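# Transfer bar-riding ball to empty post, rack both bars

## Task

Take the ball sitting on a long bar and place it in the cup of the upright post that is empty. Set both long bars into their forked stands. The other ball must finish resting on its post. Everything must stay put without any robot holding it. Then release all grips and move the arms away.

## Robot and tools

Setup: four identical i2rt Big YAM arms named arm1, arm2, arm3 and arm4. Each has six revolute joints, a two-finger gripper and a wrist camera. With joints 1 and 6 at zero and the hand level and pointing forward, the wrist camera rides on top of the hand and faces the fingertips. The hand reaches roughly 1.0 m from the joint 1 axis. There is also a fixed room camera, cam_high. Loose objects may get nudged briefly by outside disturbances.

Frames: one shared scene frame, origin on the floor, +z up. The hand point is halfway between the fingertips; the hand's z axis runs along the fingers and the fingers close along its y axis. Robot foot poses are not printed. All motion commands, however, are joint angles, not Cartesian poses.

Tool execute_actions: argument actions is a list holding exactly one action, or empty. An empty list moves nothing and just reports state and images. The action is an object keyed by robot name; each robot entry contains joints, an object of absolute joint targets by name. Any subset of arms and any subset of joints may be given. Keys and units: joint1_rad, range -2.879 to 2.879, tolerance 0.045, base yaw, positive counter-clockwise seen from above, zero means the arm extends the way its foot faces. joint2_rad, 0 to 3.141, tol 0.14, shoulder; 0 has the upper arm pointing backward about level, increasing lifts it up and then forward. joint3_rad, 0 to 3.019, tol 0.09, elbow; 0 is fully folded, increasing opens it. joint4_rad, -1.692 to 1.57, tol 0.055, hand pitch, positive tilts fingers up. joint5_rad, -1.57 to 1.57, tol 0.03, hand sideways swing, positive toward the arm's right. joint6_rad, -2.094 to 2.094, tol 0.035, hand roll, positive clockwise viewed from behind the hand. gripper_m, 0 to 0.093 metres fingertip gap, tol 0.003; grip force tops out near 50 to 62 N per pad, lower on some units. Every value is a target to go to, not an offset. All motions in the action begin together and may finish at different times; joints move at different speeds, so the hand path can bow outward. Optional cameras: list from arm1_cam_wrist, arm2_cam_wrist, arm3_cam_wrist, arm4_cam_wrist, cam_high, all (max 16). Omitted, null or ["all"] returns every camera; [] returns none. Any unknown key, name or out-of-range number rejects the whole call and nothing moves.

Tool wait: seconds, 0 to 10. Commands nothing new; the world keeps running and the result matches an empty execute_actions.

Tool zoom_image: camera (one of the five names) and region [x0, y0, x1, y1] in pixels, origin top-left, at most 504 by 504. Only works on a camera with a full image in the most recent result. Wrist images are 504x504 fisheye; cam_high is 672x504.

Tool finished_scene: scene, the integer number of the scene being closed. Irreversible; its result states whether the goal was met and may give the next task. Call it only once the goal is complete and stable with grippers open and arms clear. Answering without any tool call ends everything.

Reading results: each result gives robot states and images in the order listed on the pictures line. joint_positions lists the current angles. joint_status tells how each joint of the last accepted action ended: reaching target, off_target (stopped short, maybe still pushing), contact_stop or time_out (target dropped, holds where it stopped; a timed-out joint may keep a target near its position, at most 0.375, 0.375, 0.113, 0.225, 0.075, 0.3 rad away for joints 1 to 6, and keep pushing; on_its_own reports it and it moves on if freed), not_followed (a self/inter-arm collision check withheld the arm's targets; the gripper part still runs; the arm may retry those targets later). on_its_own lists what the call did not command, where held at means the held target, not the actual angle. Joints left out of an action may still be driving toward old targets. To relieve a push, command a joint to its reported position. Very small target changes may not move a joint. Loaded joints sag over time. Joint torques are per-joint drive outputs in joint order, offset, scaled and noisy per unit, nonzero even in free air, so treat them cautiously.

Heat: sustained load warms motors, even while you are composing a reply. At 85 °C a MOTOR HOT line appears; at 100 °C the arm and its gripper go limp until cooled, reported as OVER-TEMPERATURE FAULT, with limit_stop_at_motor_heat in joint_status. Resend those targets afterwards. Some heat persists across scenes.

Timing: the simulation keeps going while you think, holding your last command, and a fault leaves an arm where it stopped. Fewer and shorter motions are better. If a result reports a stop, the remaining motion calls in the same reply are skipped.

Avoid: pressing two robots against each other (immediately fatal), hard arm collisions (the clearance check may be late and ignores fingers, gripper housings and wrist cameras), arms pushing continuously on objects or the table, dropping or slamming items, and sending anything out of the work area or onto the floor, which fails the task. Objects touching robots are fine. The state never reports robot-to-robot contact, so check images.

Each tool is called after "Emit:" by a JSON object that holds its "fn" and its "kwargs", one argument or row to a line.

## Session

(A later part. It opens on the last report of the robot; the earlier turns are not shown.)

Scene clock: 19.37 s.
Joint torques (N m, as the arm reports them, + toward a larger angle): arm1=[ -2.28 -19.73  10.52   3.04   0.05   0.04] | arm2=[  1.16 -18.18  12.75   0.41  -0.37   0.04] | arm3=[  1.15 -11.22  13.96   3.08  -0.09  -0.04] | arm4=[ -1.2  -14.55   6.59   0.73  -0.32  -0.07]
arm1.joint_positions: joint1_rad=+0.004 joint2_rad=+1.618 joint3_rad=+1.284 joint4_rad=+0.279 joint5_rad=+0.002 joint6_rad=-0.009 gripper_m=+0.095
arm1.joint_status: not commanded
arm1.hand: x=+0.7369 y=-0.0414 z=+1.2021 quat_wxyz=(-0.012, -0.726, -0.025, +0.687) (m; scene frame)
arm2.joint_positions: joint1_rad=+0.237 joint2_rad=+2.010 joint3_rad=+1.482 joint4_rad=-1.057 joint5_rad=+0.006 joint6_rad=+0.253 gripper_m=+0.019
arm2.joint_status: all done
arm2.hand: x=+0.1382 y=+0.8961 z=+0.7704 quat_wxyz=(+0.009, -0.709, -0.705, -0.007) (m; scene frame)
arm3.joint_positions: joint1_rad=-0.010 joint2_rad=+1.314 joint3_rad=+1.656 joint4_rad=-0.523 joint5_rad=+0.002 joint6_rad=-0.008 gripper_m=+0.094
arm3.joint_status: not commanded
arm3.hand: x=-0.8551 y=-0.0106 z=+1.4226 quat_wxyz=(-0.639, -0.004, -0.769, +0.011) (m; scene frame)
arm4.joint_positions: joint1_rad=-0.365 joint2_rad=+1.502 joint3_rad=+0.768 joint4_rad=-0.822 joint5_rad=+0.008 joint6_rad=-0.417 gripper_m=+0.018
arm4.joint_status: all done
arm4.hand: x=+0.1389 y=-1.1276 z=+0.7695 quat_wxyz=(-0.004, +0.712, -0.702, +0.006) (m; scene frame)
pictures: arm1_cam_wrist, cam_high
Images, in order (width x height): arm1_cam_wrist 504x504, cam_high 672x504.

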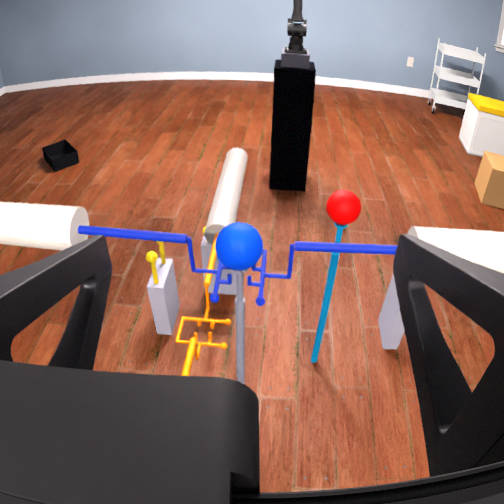

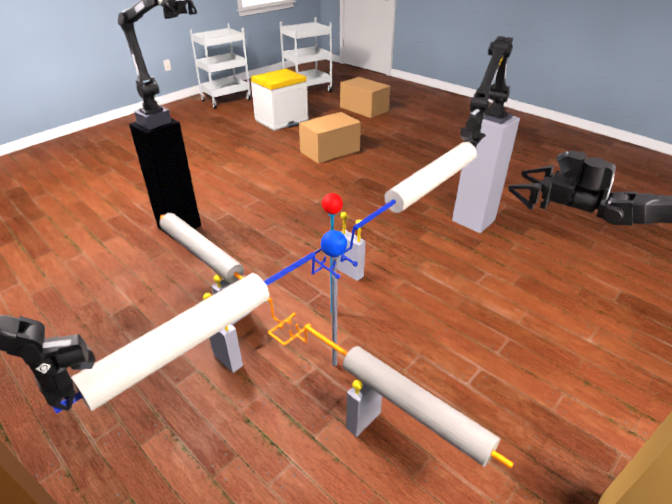

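Emit:
{"fn": "execute_actions", "kwargs": {
  "actions": [
    {"arm2":{"joints":{"joint2_rad":2.0,"joint3_rad":1.445,"joint4_rad":-0.945}},"arm4":{"joints":{"joint2_rad":1.563,"joint3_rad":0.76,"joint4_rad":-0.708}}}
  ],
  "cameras": ["arm1_cam_wrist"]
}}

Emit:
{"fn": "execute_actions", "kwargs": {
  "actions": [
    {"arm2":{"joints":{"joint1_rad":0.138,"joint2_rad":1.965,"joint3_rad":1.405,"joint4_rad":-0.93,"joint6_rad":0.165}},"arm4":{"joints":{"joint1_rad":-0.081,"joint2_rad":1.508,"joint3_rad":0.692,"joint4_rad":-0.69,"joint6_rad":-0.105}}}
  ],
  "cameras": ["arm1_cam_wrist"]
}}

Emit:
{"fn": "execute_actions", "kwargs": {
  "actions": [
    {"arm2":{"joints":{"joint1_rad":0.03,"joint2_rad":1.955,"joint3_rad":1.387,"joint4_rad":-0.92,"joint6_rad":0.075}},"arm4":{"joints":{"joint1_rad":0.226,"joint2_rad":1.52,"joint3_rad":0.71,"joint6_rad":0.22}}}
  ],
  "cameras": ["arm1_cam_wrist","arm3_cam_wrist","cam_high"]
}}

Scene clock: 20.93 s.
Joint torques (N m, as the arm reports them, + toward a larger angle): arm1=[ -1.99 -19.54  10.55   3.03   0.05   0.04] | arm2=[  1.6  -17.38   9.39   0.75  -0.34   0.04] | arm3=[  1.37 -11.24  13.87   2.65  -0.16  -0.03] | arm4=[ -0.81 -14.7    6.08   0.76  -0.31  -0.05]
arm1.joint_positions: joint1_rad=+0.004 joint2_rad=+1.618 joint3_rad=+1.284 joint4_rad=+0.279 joint5_rad=+0.002 joint6_rad=-0.009 gripper_m=+0.095
arm1.joint_status: not commanded
arm1.hand: x=+0.7369 y=-0.0414 z=+1.2021 quat_wxyz=(-0.012, -0.726, -0.025, +0.687) (m; scene frame)
arm2.joint_positions: joint1_rad=+0.237 joint2_rad=+2.024 joint3_rad=+1.429 joint4_rad=-0.958 joint5_rad=+0.006 joint6_rad=+0.253 gripper_m=+0.019
arm2.joint_status: all done
arm2.hand: x=+0.1380 y=+0.8980 z=+0.7453 quat_wxyz=(-0.004, -0.709, -0.705, +0.001) (m; scene frame)
arm3.joint_positions: joint1_rad=-0.010 joint2_rad=+1.314 joint3_rad=+1.656 joint4_rad=-0.523 joint5_rad=+0.002 joint6_rad=-0.008 gripper_m=+0.094
arm3.joint_status: not commanded
arm3.hand: x=-0.8551 y=-0.0106 z=+1.4226 quat_wxyz=(-0.639, -0.004, -0.769, +0.011) (m; scene frame)
arm4.joint_positions: joint1_rad=-0.368 joint2_rad=+1.585 joint3_rad=+0.745 joint4_rad=-0.711 joint5_rad=+0.008 joint6_rad=-0.419 gripper_m=+0.018
arm4.joint_status: all done
arm4.hand: x=+0.1412 y=-1.1250 z=+0.7360 quat_wxyz=(-0.006, +0.712, -0.702, +0.006) (m; scene frame)
pictures: arm1_cam_wrist
Images, in order (width x height): arm1_cam_wrist 504x504.

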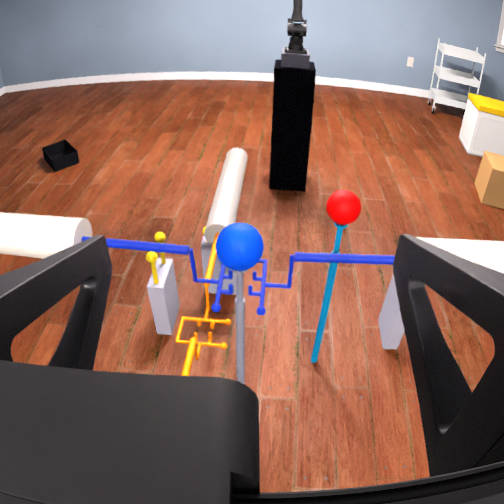

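Scene clock: 22.03 s.
Joint torques (N m, as the arm reports them, + toward a larger angle): arm1=[ -1.84 -19.79  10.62   3.04   0.05   0.05] | arm2=[  1.94 -19.35   9.46   0.4   -0.35   0.04] | arm3=[  0.78 -12.85  13.81   2.99  -0.12   0.03] | arm4=[  0.73 -13.71   6.23   0.6   -0.23   0.23]
arm1.joint_positions: joint1_rad=+0.004 joint2_rad=+1.618 joint3_rad=+1.284 joint4_rad=+0.279 joint5_rad=+0.002 joint6_rad=-0.009 gripper_m=+0.095
arm1.joint_status: not commanded
arm1.hand: x=+0.7369 y=-0.0414 z=+1.2021 quat_wxyz=(-0.012, -0.726, -0.025, +0.687) (m; scene frame)
arm2.joint_positions: joint1_rad=+0.130 joint2_rad=+2.024 joint3_rad=+1.385 joint4_rad=-0.929 joint5_rad=+0.007 joint6_rad=+0.161 gripper_m=+0.019
arm2.joint_status: all done
arm2.hand: x=+0.0762 y=+0.8998 z=+0.7314 quat_wxyz=(+0.003, -0.715, -0.700, -0.003) (m; scene frame)
arm3.joint_positions: joint1_rad=-0.010 joint2_rad=+1.314 joint3_rad=+1.656 joint4_rad=-0.523 joint5_rad=+0.002 joint6_rad=-0.008 gripper_m=+0.094
arm3.joint_status: not commanded
arm3.hand: x=-0.8551 y=-0.0106 z=+1.4226 quat_wxyz=(-0.639, -0.004, -0.769, +0.011) (m; scene frame)
arm4.joint_positions: joint1_rad=-0.087 joint2_rad=+1.533 joint3_rad=+0.672 joint4_rad=-0.692 joint5_rad=+0.006 joint6_rad=-0.126 gripper_m=+0.018
arm4.joint_status: all done
arm4.hand: x=+0.0421 y=-1.1242 z=+0.7341 quat_wxyz=(-0.004, +0.708, -0.706, +0.002) (m; scene frame)
pictures: arm1_cam_wrist
Images, in order (width x height): arm1_cam_wrist 504x504.

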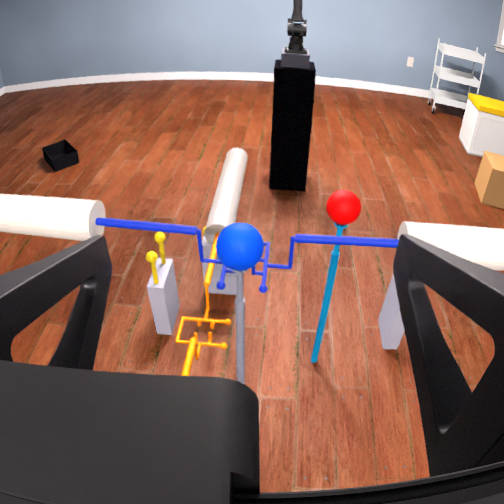

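Scene clock: 23.10 s.
Joint torques (N m, as the arm reports them, + toward a larger angle): arm1=[ -1.82 -19.65  10.55   3.02   0.04   0.04] | arm2=[  1.16 -19.11   9.43   0.43  -0.31   0.05] | arm3=[  1.37 -12.77  13.94   2.81  -0.1   -0.04] | arm4=[  0.86 -12.6    7.5    0.56  -0.08   0.23]
arm1.joint_positions: joint1_rad=+0.004 joint2_rad=+1.618 joint3_rad=+1.284 joint4_rad=+0.279 joint5_rad=+0.002 joint6_rad=-0.009 gripper_m=+0.095
arm1.joint_status: not commanded
arm1.hand: x=+0.7369 y=-0.0414 z=+1.2021 quat_wxyz=(-0.012, -0.726, -0.025, +0.687) (m; scene frame)
arm2.joint_positions: joint1_rad=+0.020 joint2_rad=+2.011 joint3_rad=+1.366 joint4_rad=-0.919 joint5_rad=+0.006 joint6_rad=+0.070 gripper_m=+0.019
arm2.joint_status: all done
arm2.hand: x=+0.0157 y=+0.8993 z=+0.7322 quat_wxyz=(+0.001, -0.721, -0.693, -0.002) (m; scene frame)
arm3.joint_positions: joint1_rad=-0.010 joint2_rad=+1.314 joint3_rad=+1.656 joint4_rad=-0.523 joint5_rad=+0.002 joint6_rad=-0.008 gripper_m=+0.094
arm3.joint_status: not commanded
arm3.hand: x=-0.8551 y=-0.0106 z=+1.4226 quat_wxyz=(-0.639, -0.004, -0.769, +0.011) (m; scene frame)
arm4.joint_positions: joint1_rad=+0.218 joint2_rad=+1.533 joint3_rad=+0.673 joint4_rad=-0.692 joint5_rad=+0.004 joint6_rad=+0.198 gripper_m=+0.018
arm4.joint_status: all done
arm4.hand: x=-0.0584 y=-1.1266 z=+0.7342 quat_wxyz=(-0.002, +0.701, -0.713, -0.001) (m; scene frame)
pictures: arm1_cam_wrist, arm3_cam_wrist, cam_high
Images, in order (width x height): arm1_cam_wrist 504x504, arm3_cam_wrist 504x504, cam_high 672x504.

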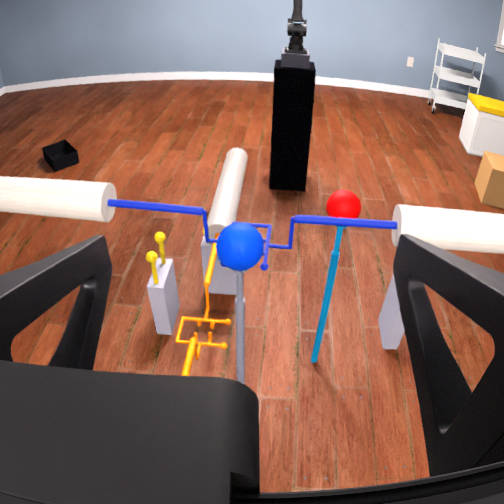

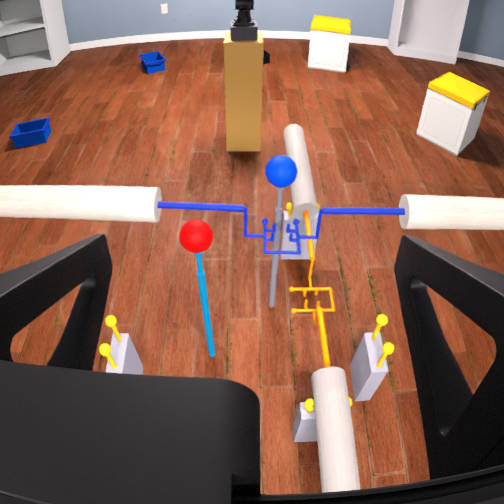

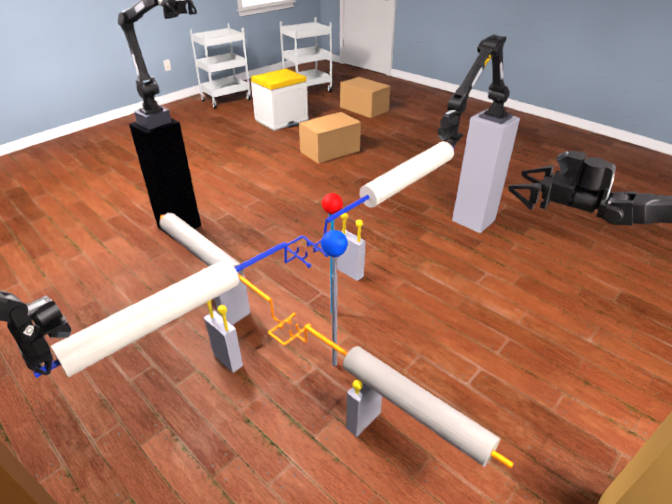

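Emit:
{"fn": "execute_actions", "kwargs": {
  "actions": [
    {"arm2":{"joints":{"joint2_rad":1.82,"joint3_rad":1.67,"joint4_rad":-1.325}},"arm4":{"joints":{"joint2_rad":1.185,"joint3_rad":0.89,"joint4_rad":-1.2}}}
  ],
  "cameras": ["cam_high"]
}}

Emit:
{"fn": "execute_actions", "kwargs": {
  "actions": [
    {"arm2":{"joints":{"joint1_rad":-0.23,"joint2_rad":1.855,"joint3_rad":1.725,"joint4_rad":-1.34,"joint6_rad":-0.22}},"arm4":{"joints":{"joint1_rad":0.448,"joint2_rad":1.24,"joint3_rad":0.935,"joint4_rad":-1.185,"joint6_rad":0.415}}}
  ],
  "cameras": []
}}

Emit:
{"fn": "execute_actions", "kwargs": {
  "actions": [
    {"arm2":{"joints":{"joint1_rad":-0.44,"joint2_rad":2.01,"joint3_rad":1.925,"joint4_rad":-1.385,"joint6_rad":-0.43}},"arm4":{"joints":{"joint1_rad":0.77,"joint2_rad":1.43,"joint3_rad":1.055,"joint4_rad":-1.12,"joint6_rad":0.735}}}
  ],
  "cameras": ["cam_high"]
}}

Emit:
{"fn": "execute_actions", "kwargs": {
  "actions": [
    {"arm2":{"joints":{"joint1_rad":-0.49,"joint2_rad":2.05,"joint3_rad":1.41,"joint4_rad":-0.865,"joint6_rad":-0.48}},"arm4":{"joints":{"joint1_rad":0.66,"joint2_rad":1.855,"joint3_rad":1.06,"joint4_rad":-0.705,"joint6_rad":0.61}}}
  ],
  "cameras": []
}}

Emit:
{"fn": "execute_actions", "kwargs": {
  "actions": [
    {"arm2":{"joints":{"joint1_rad":-0.535,"joint2_rad":2.28,"joint3_rad":1.258,"joint4_rad":-0.485,"joint6_rad":-0.52}},"arm4":{"joints":{"joint1_rad":0.605,"joint2_rad":2.255,"joint3_rad":1.24,"joint4_rad":-0.49,"joint6_rad":0.56}}}
  ],
  "cameras": []
}}

Emit:
{"fn": "execute_actions", "kwargs": {
  "actions": [
    {"arm2":{"joints":{"joint2_rad":2.505,"joint3_rad":1.345,"joint4_rad":-0.33}},"arm4":{"joints":{"joint2_rad":2.485,"joint3_rad":1.316,"joint4_rad":-0.325}}}
  ],
  "cameras": ["cam_high","arm1_cam_wrist"]
}}

Scene clock: 25.23 s.
Joint torques (N m, as the arm reports them, + toward a larger angle): arm1=[ -2.   -19.61  10.59   3.04   0.06   0.05] | arm2=[  1.54 -17.11  13.85   0.    -0.35   0.05] | arm3=[  0.48 -11.46  13.83   2.95  -0.08  -0.04] | arm4=[ 0.92 -9.39 11.3  -0.16 -0.04  0.2 ]
arm1.joint_positions: joint1_rad=+0.004 joint2_rad=+1.618 joint3_rad=+1.284 joint4_rad=+0.279 joint5_rad=+0.002 joint6_rad=-0.009 gripper_m=+0.095
arm1.joint_status: not commanded
arm1.hand: x=+0.7369 y=-0.0414 z=+1.2021 quat_wxyz=(-0.012, -0.726, -0.025, +0.687) (m; scene frame)
arm2.joint_positions: joint1_rad=+0.023 joint2_rad=+1.845 joint3_rad=+1.615 joint4_rad=-1.308 joint5_rad=+0.006 joint6_rad=+0.071 gripper_m=+0.019
arm2.joint_status: all done
arm2.hand: x=+0.0163 y=+0.8792 z=+0.9072 quat_wxyz=(-0.009, -0.721, -0.693, +0.007) (m; scene frame)
arm3.joint_positions: joint1_rad=-0.010 joint2_rad=+1.314 joint3_rad=+1.656 joint4_rad=-0.523 joint5_rad=+0.002 joint6_rad=-0.008 gripper_m=+0.094
arm3.joint_status: not commanded
arm3.hand: x=-0.8551 y=-0.0106 z=+1.4226 quat_wxyz=(-0.639, -0.004, -0.769, +0.011) (m; scene frame)
arm4.joint_positions: joint1_rad=+0.218 joint2_rad=+1.194 joint3_rad=+0.827 joint4_rad=-1.186 joint5_rad=+0.003 joint6_rad=+0.199 gripper_m=+0.018
arm4.joint_status: all done
arm4.hand: x=-0.0545 y=-1.1467 z=+0.8832 quat_wxyz=(-0.002, +0.701, -0.713, -0.001) (m; scene frame)
pictures: cam_high
Images, in order (width x height): cam_high 672x504.

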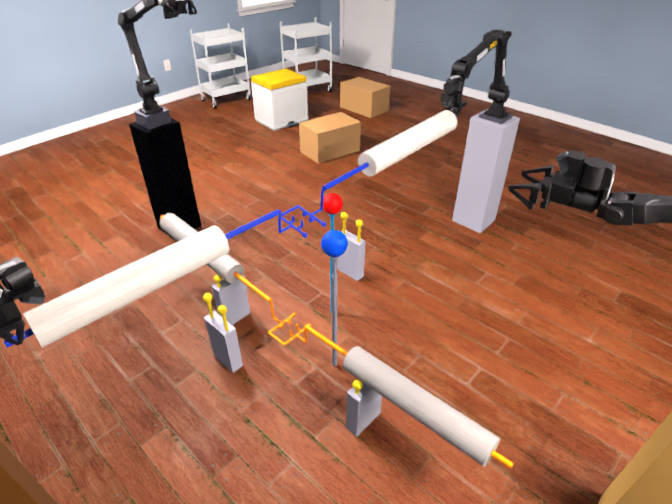

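Scene clock: 26.50 s.
Joint torques (N m, as the arm reports them, + toward a larger angle): arm1=[ -2.   -19.76  10.54   3.08   0.05   0.03] | arm2=[  0.74 -16.82  14.16   0.26  -0.2    0.02] | arm3=[  1.74 -11.61  13.9    3.03  -0.11  -0.06] | arm4=[  0.83 -11.39  10.22   0.72  -0.01   0.29]
arm1.joint_positions: joint1_rad=+0.004 joint2_rad=+1.618 joint3_rad=+1.284 joint4_rad=+0.279 joint5_rad=+0.002 joint6_rad=-0.009 gripper_m=+0.095
arm1.joint_status: not commanded
arm1.hand: x=+0.7369 y=-0.0414 z=+1.2021 quat_wxyz=(-0.012, -0.726, -0.025, +0.687) (m; scene frame)
arm2.joint_positions: joint1_rad=-0.233 joint2_rad=+1.884 joint3_rad=+1.667 joint4_rad=-1.335 joint5_rad=+0.003 joint6_rad=-0.222 gripper_m=+0.019
arm2.joint_status: all done
arm2.hand: x=-0.1299 y=+0.8823 z=+0.9041 quat_wxyz=(-0.002, -0.707, -0.707, +0.002) (m; scene frame)
arm3.joint_positions: joint1_rad=-0.010 joint2_rad=+1.314 joint3_rad=+1.656 joint4_rad=-0.523 joint5_rad=+0.002 joint6_rad=-0.008 gripper_m=+0.094
arm3.joint_status: not commanded
arm3.hand: x=-0.8551 y=-0.0106 z=+1.4226 quat_wxyz=(-0.639, -0.004, -0.769, +0.011) (m; scene frame)
arm4.joint_positions: joint1_rad=+0.442 joint2_rad=+1.258 joint3_rad=+0.888 joint4_rad=-1.189 joint5_rad=+0.003 joint6_rad=+0.387 gripper_m=+0.018
arm4.joint_status: all done
arm4.hand: x=-0.1290 y=-1.1459 z=+0.8860 quat_wxyz=(+0.001, +0.714, -0.700, +0.000) (m; scene frame)
pictures: none
No camera images: the call's "cameras" was empty. Leave "cameras" out to get every camera's image.

Scene clock: 27.73 s.
Joint torques (N m, as the arm reports them, + toward a larger angle): arm1=[ -1.98 -19.75  10.54   3.01   0.06   0.04] | arm2=[  1.02 -20.76  14.86   0.09  -0.15   0.11] | arm3=[  1.25 -12.1   13.81   2.83  -0.09   0.  ] | arm4=[  0.97 -15.99   9.47   0.62   0.21   0.33]
arm1.joint_positions: joint1_rad=+0.004 joint2_rad=+1.618 joint3_rad=+1.284 joint4_rad=+0.279 joint5_rad=+0.002 joint6_rad=-0.009 gripper_m=+0.095
arm1.joint_status: not commanded
arm1.hand: x=+0.7369 y=-0.0414 z=+1.2021 quat_wxyz=(-0.012, -0.726, -0.025, +0.687) (m; scene frame)
arm2.joint_positions: joint1_rad=-0.447 joint2_rad=+2.059 joint3_rad=+1.859 joint4_rad=-1.378 joint5_rad=+0.001 joint6_rad=-0.439 gripper_m=+0.019
arm2.joint_status: all done
arm2.hand: x=-0.2685 y=+0.8762 z=+0.8727 quat_wxyz=(+0.003, -0.706, -0.708, -0.009) (m; scene frame)
arm3.joint_positions: joint1_rad=-0.010 joint2_rad=+1.314 joint3_rad=+1.656 joint4_rad=-0.523 joint5_rad=+0.002 joint6_rad=-0.008 gripper_m=+0.094
arm3.joint_status: not commanded
arm3.hand: x=-0.8551 y=-0.0106 z=+1.4226 quat_wxyz=(-0.639, -0.004, -0.769, +0.011) (m; scene frame)
arm4.joint_positions: joint1_rad=+0.763 joint2_rad=+1.461 joint3_rad=+1.015 joint4_rad=-1.124 joint5_rad=-0.003 joint6_rad=+0.703 gripper_m=+0.018
arm4.joint_status: all done
arm4.hand: x=-0.2608 y=-1.1553 z=+0.8621 quat_wxyz=(+0.006, +0.715, -0.699, +0.005) (m; scene frame)
pictures: cam_high
Images, in order (width x height): cam_high 672x504.

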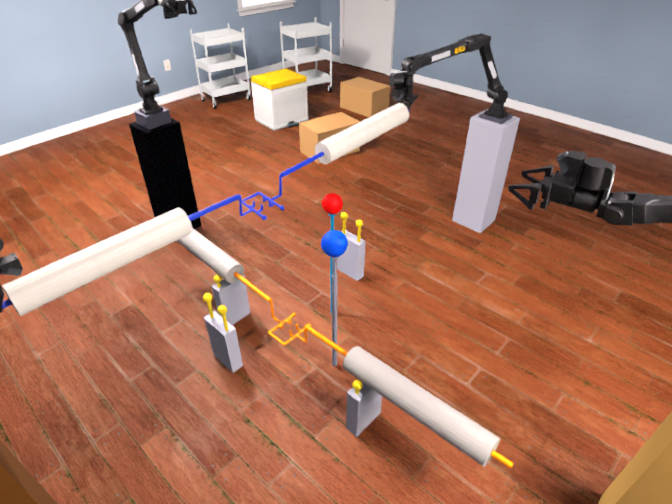

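Scene clock: 29.00 s.
Joint torques (N m, as the arm reports them, + toward a larger angle): arm1=[ -2.04 -19.68  10.55   3.02   0.05   0.05] | arm2=[ -0.43 -18.67   8.53   0.68   0.2   -0.07] | arm3=[  0.3  -11.35  14.     2.74  -0.04  -0.01] | arm4=[  0.11 -21.45   7.26   0.24  -0.11   0.  ]
arm1.joint_positions: joint1_rad=+0.004 joint2_rad=+1.618 joint3_rad=+1.284 joint4_rad=+0.279 joint5_rad=+0.002 joint6_rad=-0.009 gripper_m=+0.095
arm1.joint_status: not commanded
arm1.hand: x=+0.7369 y=-0.0414 z=+1.2021 quat_wxyz=(-0.012, -0.726, -0.025, +0.687) (m; scene frame)
arm2.joint_positions: joint1_rad=-0.481 joint2_rad=+2.089 joint3_rad=+1.397 joint4_rad=-0.874 joint5_rad=-0.006 joint6_rad=-0.472 gripper_m=+0.019
arm2.joint_status: all done
arm2.hand: x=-0.2545 y=+0.9482 z=+0.6983 quat_wxyz=(-0.002, -0.706, -0.708, -0.005) (m; scene frame)
arm3.joint_positions: joint1_rad=-0.010 joint2_rad=+1.314 joint3_rad=+1.656 joint4_rad=-0.523 joint5_rad=+0.002 joint6_rad=-0.008 gripper_m=+0.094
arm3.joint_status: not commanded
arm3.hand: x=-0.8551 y=-0.0106 z=+1.4226 quat_wxyz=(-0.639, -0.004, -0.769, +0.011) (m; scene frame)
arm4.joint_positions: joint1_rad=+0.662 joint2_rad=+1.892 joint3_rad=+1.024 joint4_rad=-0.701 joint5_rad=+0.005 joint6_rad=+0.607 gripper_m=+0.018
arm4.joint_status: all done
arm4.hand: x=-0.2642 y=-1.0828 z=+0.6882 quat_wxyz=(+0.002, +0.714, -0.701, +0.005) (m; scene frame)
pictures: none
No camera images: the call's "cameras" was empty. Leave "cameras" out to get every camera's image.

Scene clock: 30.20 s.
Joint torques (N m, as the arm reports them, + toward a larger angle): arm1=[ -2.   -19.58  10.56   3.09   0.06   0.03] | arm2=[ -0.2  -18.33   5.69   0.65   0.14  -0.03] | arm3=[  1.48 -11.54  13.84   2.88  -0.1   -0.06] | arm4=[  0.31 -25.14   4.29   0.22   0.01   0.01]
arm1.joint_positions: joint1_rad=+0.004 joint2_rad=+1.618 joint3_rad=+1.284 joint4_rad=+0.279 joint5_rad=+0.002 joint6_rad=-0.009 gripper_m=+0.095
arm1.joint_status: not commanded
arm1.hand: x=+0.7369 y=-0.0414 z=+1.2021 quat_wxyz=(-0.012, -0.726, -0.025, +0.687) (m; scene frame)
arm2.joint_positions: joint1_rad=-0.531 joint2_rad=+2.330 joint3_rad=+1.246 joint4_rad=-0.491 joint5_rad=-0.005 joint6_rad=-0.515 gripper_m=+0.019
arm2.joint_status: all done
arm2.hand: x=-0.2515 y=+1.0102 z=+0.5381 quat_wxyz=(-0.001, -0.709, -0.705, -0.009) (m; scene frame)
arm3.joint_positions: joint1_rad=-0.010 joint2_rad=+1.314 joint3_rad=+1.656 joint4_rad=-0.523 joint5_rad=+0.002 joint6_rad=-0.008 gripper_m=+0.094
arm3.joint_status: not commanded
arm3.hand: x=-0.8551 y=-0.0106 z=+1.4226 quat_wxyz=(-0.639, -0.004, -0.769, +0.011) (m; scene frame)
arm4.joint_positions: joint1_rad=+0.604 joint2_rad=+2.293 joint3_rad=+1.228 joint4_rad=-0.486 joint5_rad=+0.003 joint6_rad=+0.556 gripper_m=+0.018
arm4.joint_status: all done
arm4.hand: x=-0.2751 y=-1.0199 z=+0.5462 quat_wxyz=(+0.001, +0.711, -0.703, -0.004) (m; scene frame)
pictures: none
No camera images: the call's "cameras" was empty. Leave "cameras" out to get every camera's image.

Scene clock: 31.17 s.
Joint torques (N m, as the arm reports them, + toward a larger angle): arm1=[ -2.   -19.72  10.57   3.01   0.05   0.04] | arm2=[  0.35 -18.02   5.34   0.69  -0.08  -0.03] | arm3=[  1.3  -11.36  14.03   2.91  -0.16   0.01] | arm4=[  0.8  -24.38   3.42   0.42  -0.16   0.05]
arm1.joint_positions: joint1_rad=+0.004 joint2_rad=+1.618 joint3_rad=+1.284 joint4_rad=+0.279 joint5_rad=+0.002 joint6_rad=-0.009 gripper_m=+0.095
arm1.joint_status: not commanded
arm1.hand: x=+0.7369 y=-0.0414 z=+1.2021 quat_wxyz=(-0.012, -0.726, -0.025, +0.687) (m; scene frame)
arm2.joint_positions: joint1_rad=-0.533 joint2_rad=+2.541 joint3_rad=+1.326 joint4_rad=-0.341 joint5_rad=-0.001 joint6_rad=-0.517 gripper_m=+0.019
arm2.joint_status: all done
arm2.hand: x=-0.2525 y=+1.0119 z=+0.4477 quat_wxyz=(-0.001, -0.709, -0.705, +0.001) (m; scene frame)
arm3.joint_positions: joint1_rad=-0.010 joint2_rad=+1.314 joint3_rad=+1.656 joint4_rad=-0.523 joint5_rad=+0.002 joint6_rad=-0.008 gripper_m=+0.094
arm3.joint_status: not commanded
arm3.hand: x=-0.8551 y=-0.0106 z=+1.4226 quat_wxyz=(-0.639, -0.004, -0.769, +0.011) (m; scene frame)
arm4.joint_positions: joint1_rad=+0.602 joint2_rad=+2.509 joint3_rad=+1.306 joint4_rad=-0.321 joint5_rad=+0.007 joint6_rad=+0.552 gripper_m=+0.018
arm4.joint_status: all done
arm4.hand: x=-0.2748 y=-1.0177 z=+0.4537 quat_wxyz=(-0.004, +0.711, -0.703, -0.017) (m; scene frame)
pictures: arm1_cam_wrist, cam_high
Images, in order (width x height): arm1_cam_wrist 504x504, cam_high 672x504.

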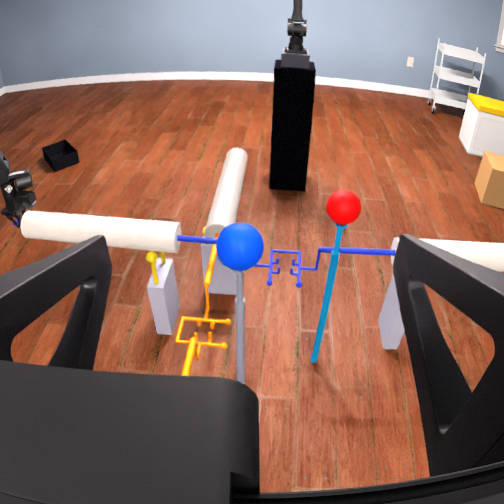

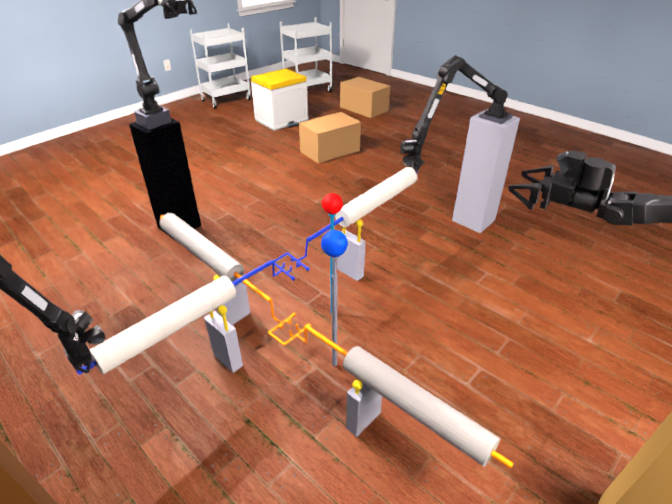

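Emit:
{"fn": "execute_actions", "kwargs": {
  "actions": [
    {"arm2":{"joints":{"gripper_m":0.09}},"arm4":{"joints":{"gripper_m":0.09}}}
  ],
  "cameras": []
}}

Emit:
{"fn": "execute_actions", "kwargs": {
  "actions": [
    {"arm2":{"joints":{"joint2_rad":2.0,"joint3_rad":1.08,"joint4_rad":-0.66}},"arm4":{"joints":{"joint2_rad":2.0,"joint3_rad":1.08,"joint4_rad":-0.64}}}
  ],
  "cameras": ["cam_high","arm1_cam_wrist"]
}}

Scene clock: 32.13 s.
Joint torques (N m, as the arm reports them, + toward a larger angle): arm1=[ -1.91 -19.61  10.57   3.04   0.05   0.04] | arm2=[  0.5  -17.85   5.31   0.64  -0.09   0.01] | arm3=[  1.81 -11.89  13.74   3.06  -0.12  -0.07] | arm4=[  0.29 -23.6    3.47   0.39  -0.05   0.03]
arm1.joint_positions: joint1_rad=+0.004 joint2_rad=+1.618 joint3_rad=+1.284 joint4_rad=+0.279 joint5_rad=+0.002 joint6_rad=-0.009 gripper_m=+0.095
arm1.joint_status: not commanded
arm1.hand: x=+0.7369 y=-0.0414 z=+1.2021 quat_wxyz=(-0.012, -0.726, -0.025, +0.687) (m; scene frame)
arm2.joint_positions: joint1_rad=-0.533 joint2_rad=+2.537 joint3_rad=+1.326 joint4_rad=-0.341 joint5_rad=+0.000 joint6_rad=-0.517 gripper_m=+0.090
arm2.joint_status: all done
arm2.hand: x=-0.2533 y=+1.0106 z=+0.4493 quat_wxyz=(-0.001, -0.709, -0.705, +0.003) (m; scene frame)
arm3.joint_positions: joint1_rad=-0.010 joint2_rad=+1.314 joint3_rad=+1.656 joint4_rad=-0.523 joint5_rad=+0.002 joint6_rad=-0.008 gripper_m=+0.094
arm3.joint_status: not commanded
arm3.hand: x=-0.8551 y=-0.0106 z=+1.4226 quat_wxyz=(-0.639, -0.004, -0.769, +0.011) (m; scene frame)
arm4.joint_positions: joint1_rad=+0.602 joint2_rad=+2.504 joint3_rad=+1.306 joint4_rad=-0.321 joint5_rad=+0.004 joint6_rad=+0.552 gripper_m=+0.090
arm4.joint_status: all done
arm4.hand: x=-0.2766 y=-1.0158 z=+0.4565 quat_wxyz=(-0.003, +0.711, -0.703, -0.020) (m; scene frame)
pictures: none
No camera images: the call's "cameras" was empty. Leave "cameras" out to get every camera's image.

Scene clock: 33.53 s.
Joint torques (N m, as the arm reports them, + toward a larger angle): arm1=[ -2.13 -19.71  10.55   3.06   0.05   0.04] | arm2=[  0.13 -12.75   6.65  -0.25  -0.1   -0.03] | arm3=[  0.98 -11.37  13.99   2.89  -0.1    0.01] | arm4=[  0.67 -18.62   5.27   0.26  -0.02   0.06]
arm1.joint_positions: joint1_rad=+0.004 joint2_rad=+1.618 joint3_rad=+1.284 joint4_rad=+0.279 joint5_rad=+0.002 joint6_rad=-0.009 gripper_m=+0.095
arm1.joint_status: not commanded
arm1.hand: x=+0.7369 y=-0.0414 z=+1.2021 quat_wxyz=(-0.012, -0.726, -0.025, +0.687) (m; scene frame)
arm2.joint_positions: joint1_rad=-0.533 joint2_rad=+1.991 joint3_rad=+1.072 joint4_rad=-0.645 joint5_rad=+0.000 joint6_rad=-0.517 gripper_m=+0.090
arm2.joint_status: all done
arm2.hand: x=-0.2352 y=+1.0425 z=+0.6625 quat_wxyz=(+0.000, -0.709, -0.705, -0.003) (m; scene frame)
arm3.joint_positions: joint1_rad=-0.010 joint2_rad=+1.314 joint3_rad=+1.656 joint4_rad=-0.523 joint5_rad=+0.002 joint6_rad=-0.008 gripper_m=+0.094
arm3.joint_status: not commanded
arm3.hand: x=-0.8551 y=-0.0106 z=+1.4226 quat_wxyz=(-0.639, -0.004, -0.769, +0.011) (m; scene frame)
arm4.joint_positions: joint1_rad=+0.602 joint2_rad=+1.992 joint3_rad=+1.070 joint4_rad=-0.633 joint5_rad=+0.004 joint6_rad=+0.552 gripper_m=+0.090
arm4.joint_status: all done
arm4.hand: x=-0.2524 y=-1.0514 z=+0.6548 quat_wxyz=(+0.001, +0.712, -0.703, -0.002) (m; scene frame)
pictures: arm1_cam_wrist, cam_high
Images, in order (width x height): arm1_cam_wrist 504x504, cam_high 672x504.

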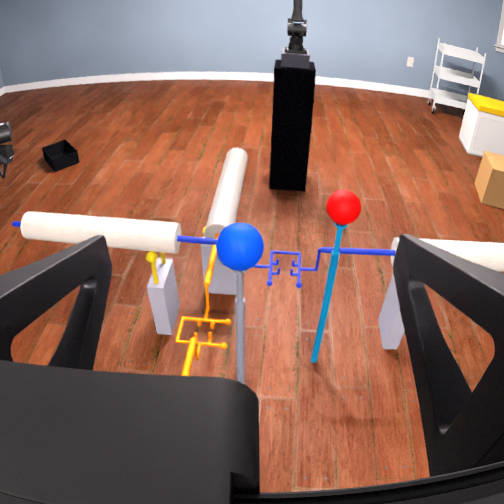

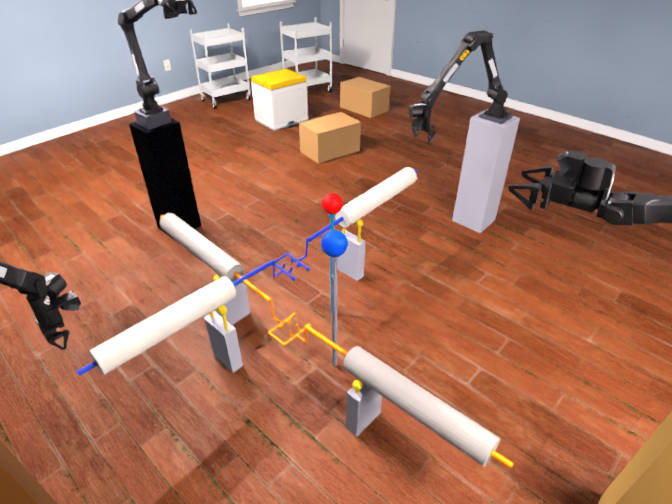

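Emit:
{"fn": "finished_scene", "kwargs": {
  "scene": 2
}}

The scene is finished: the task was done.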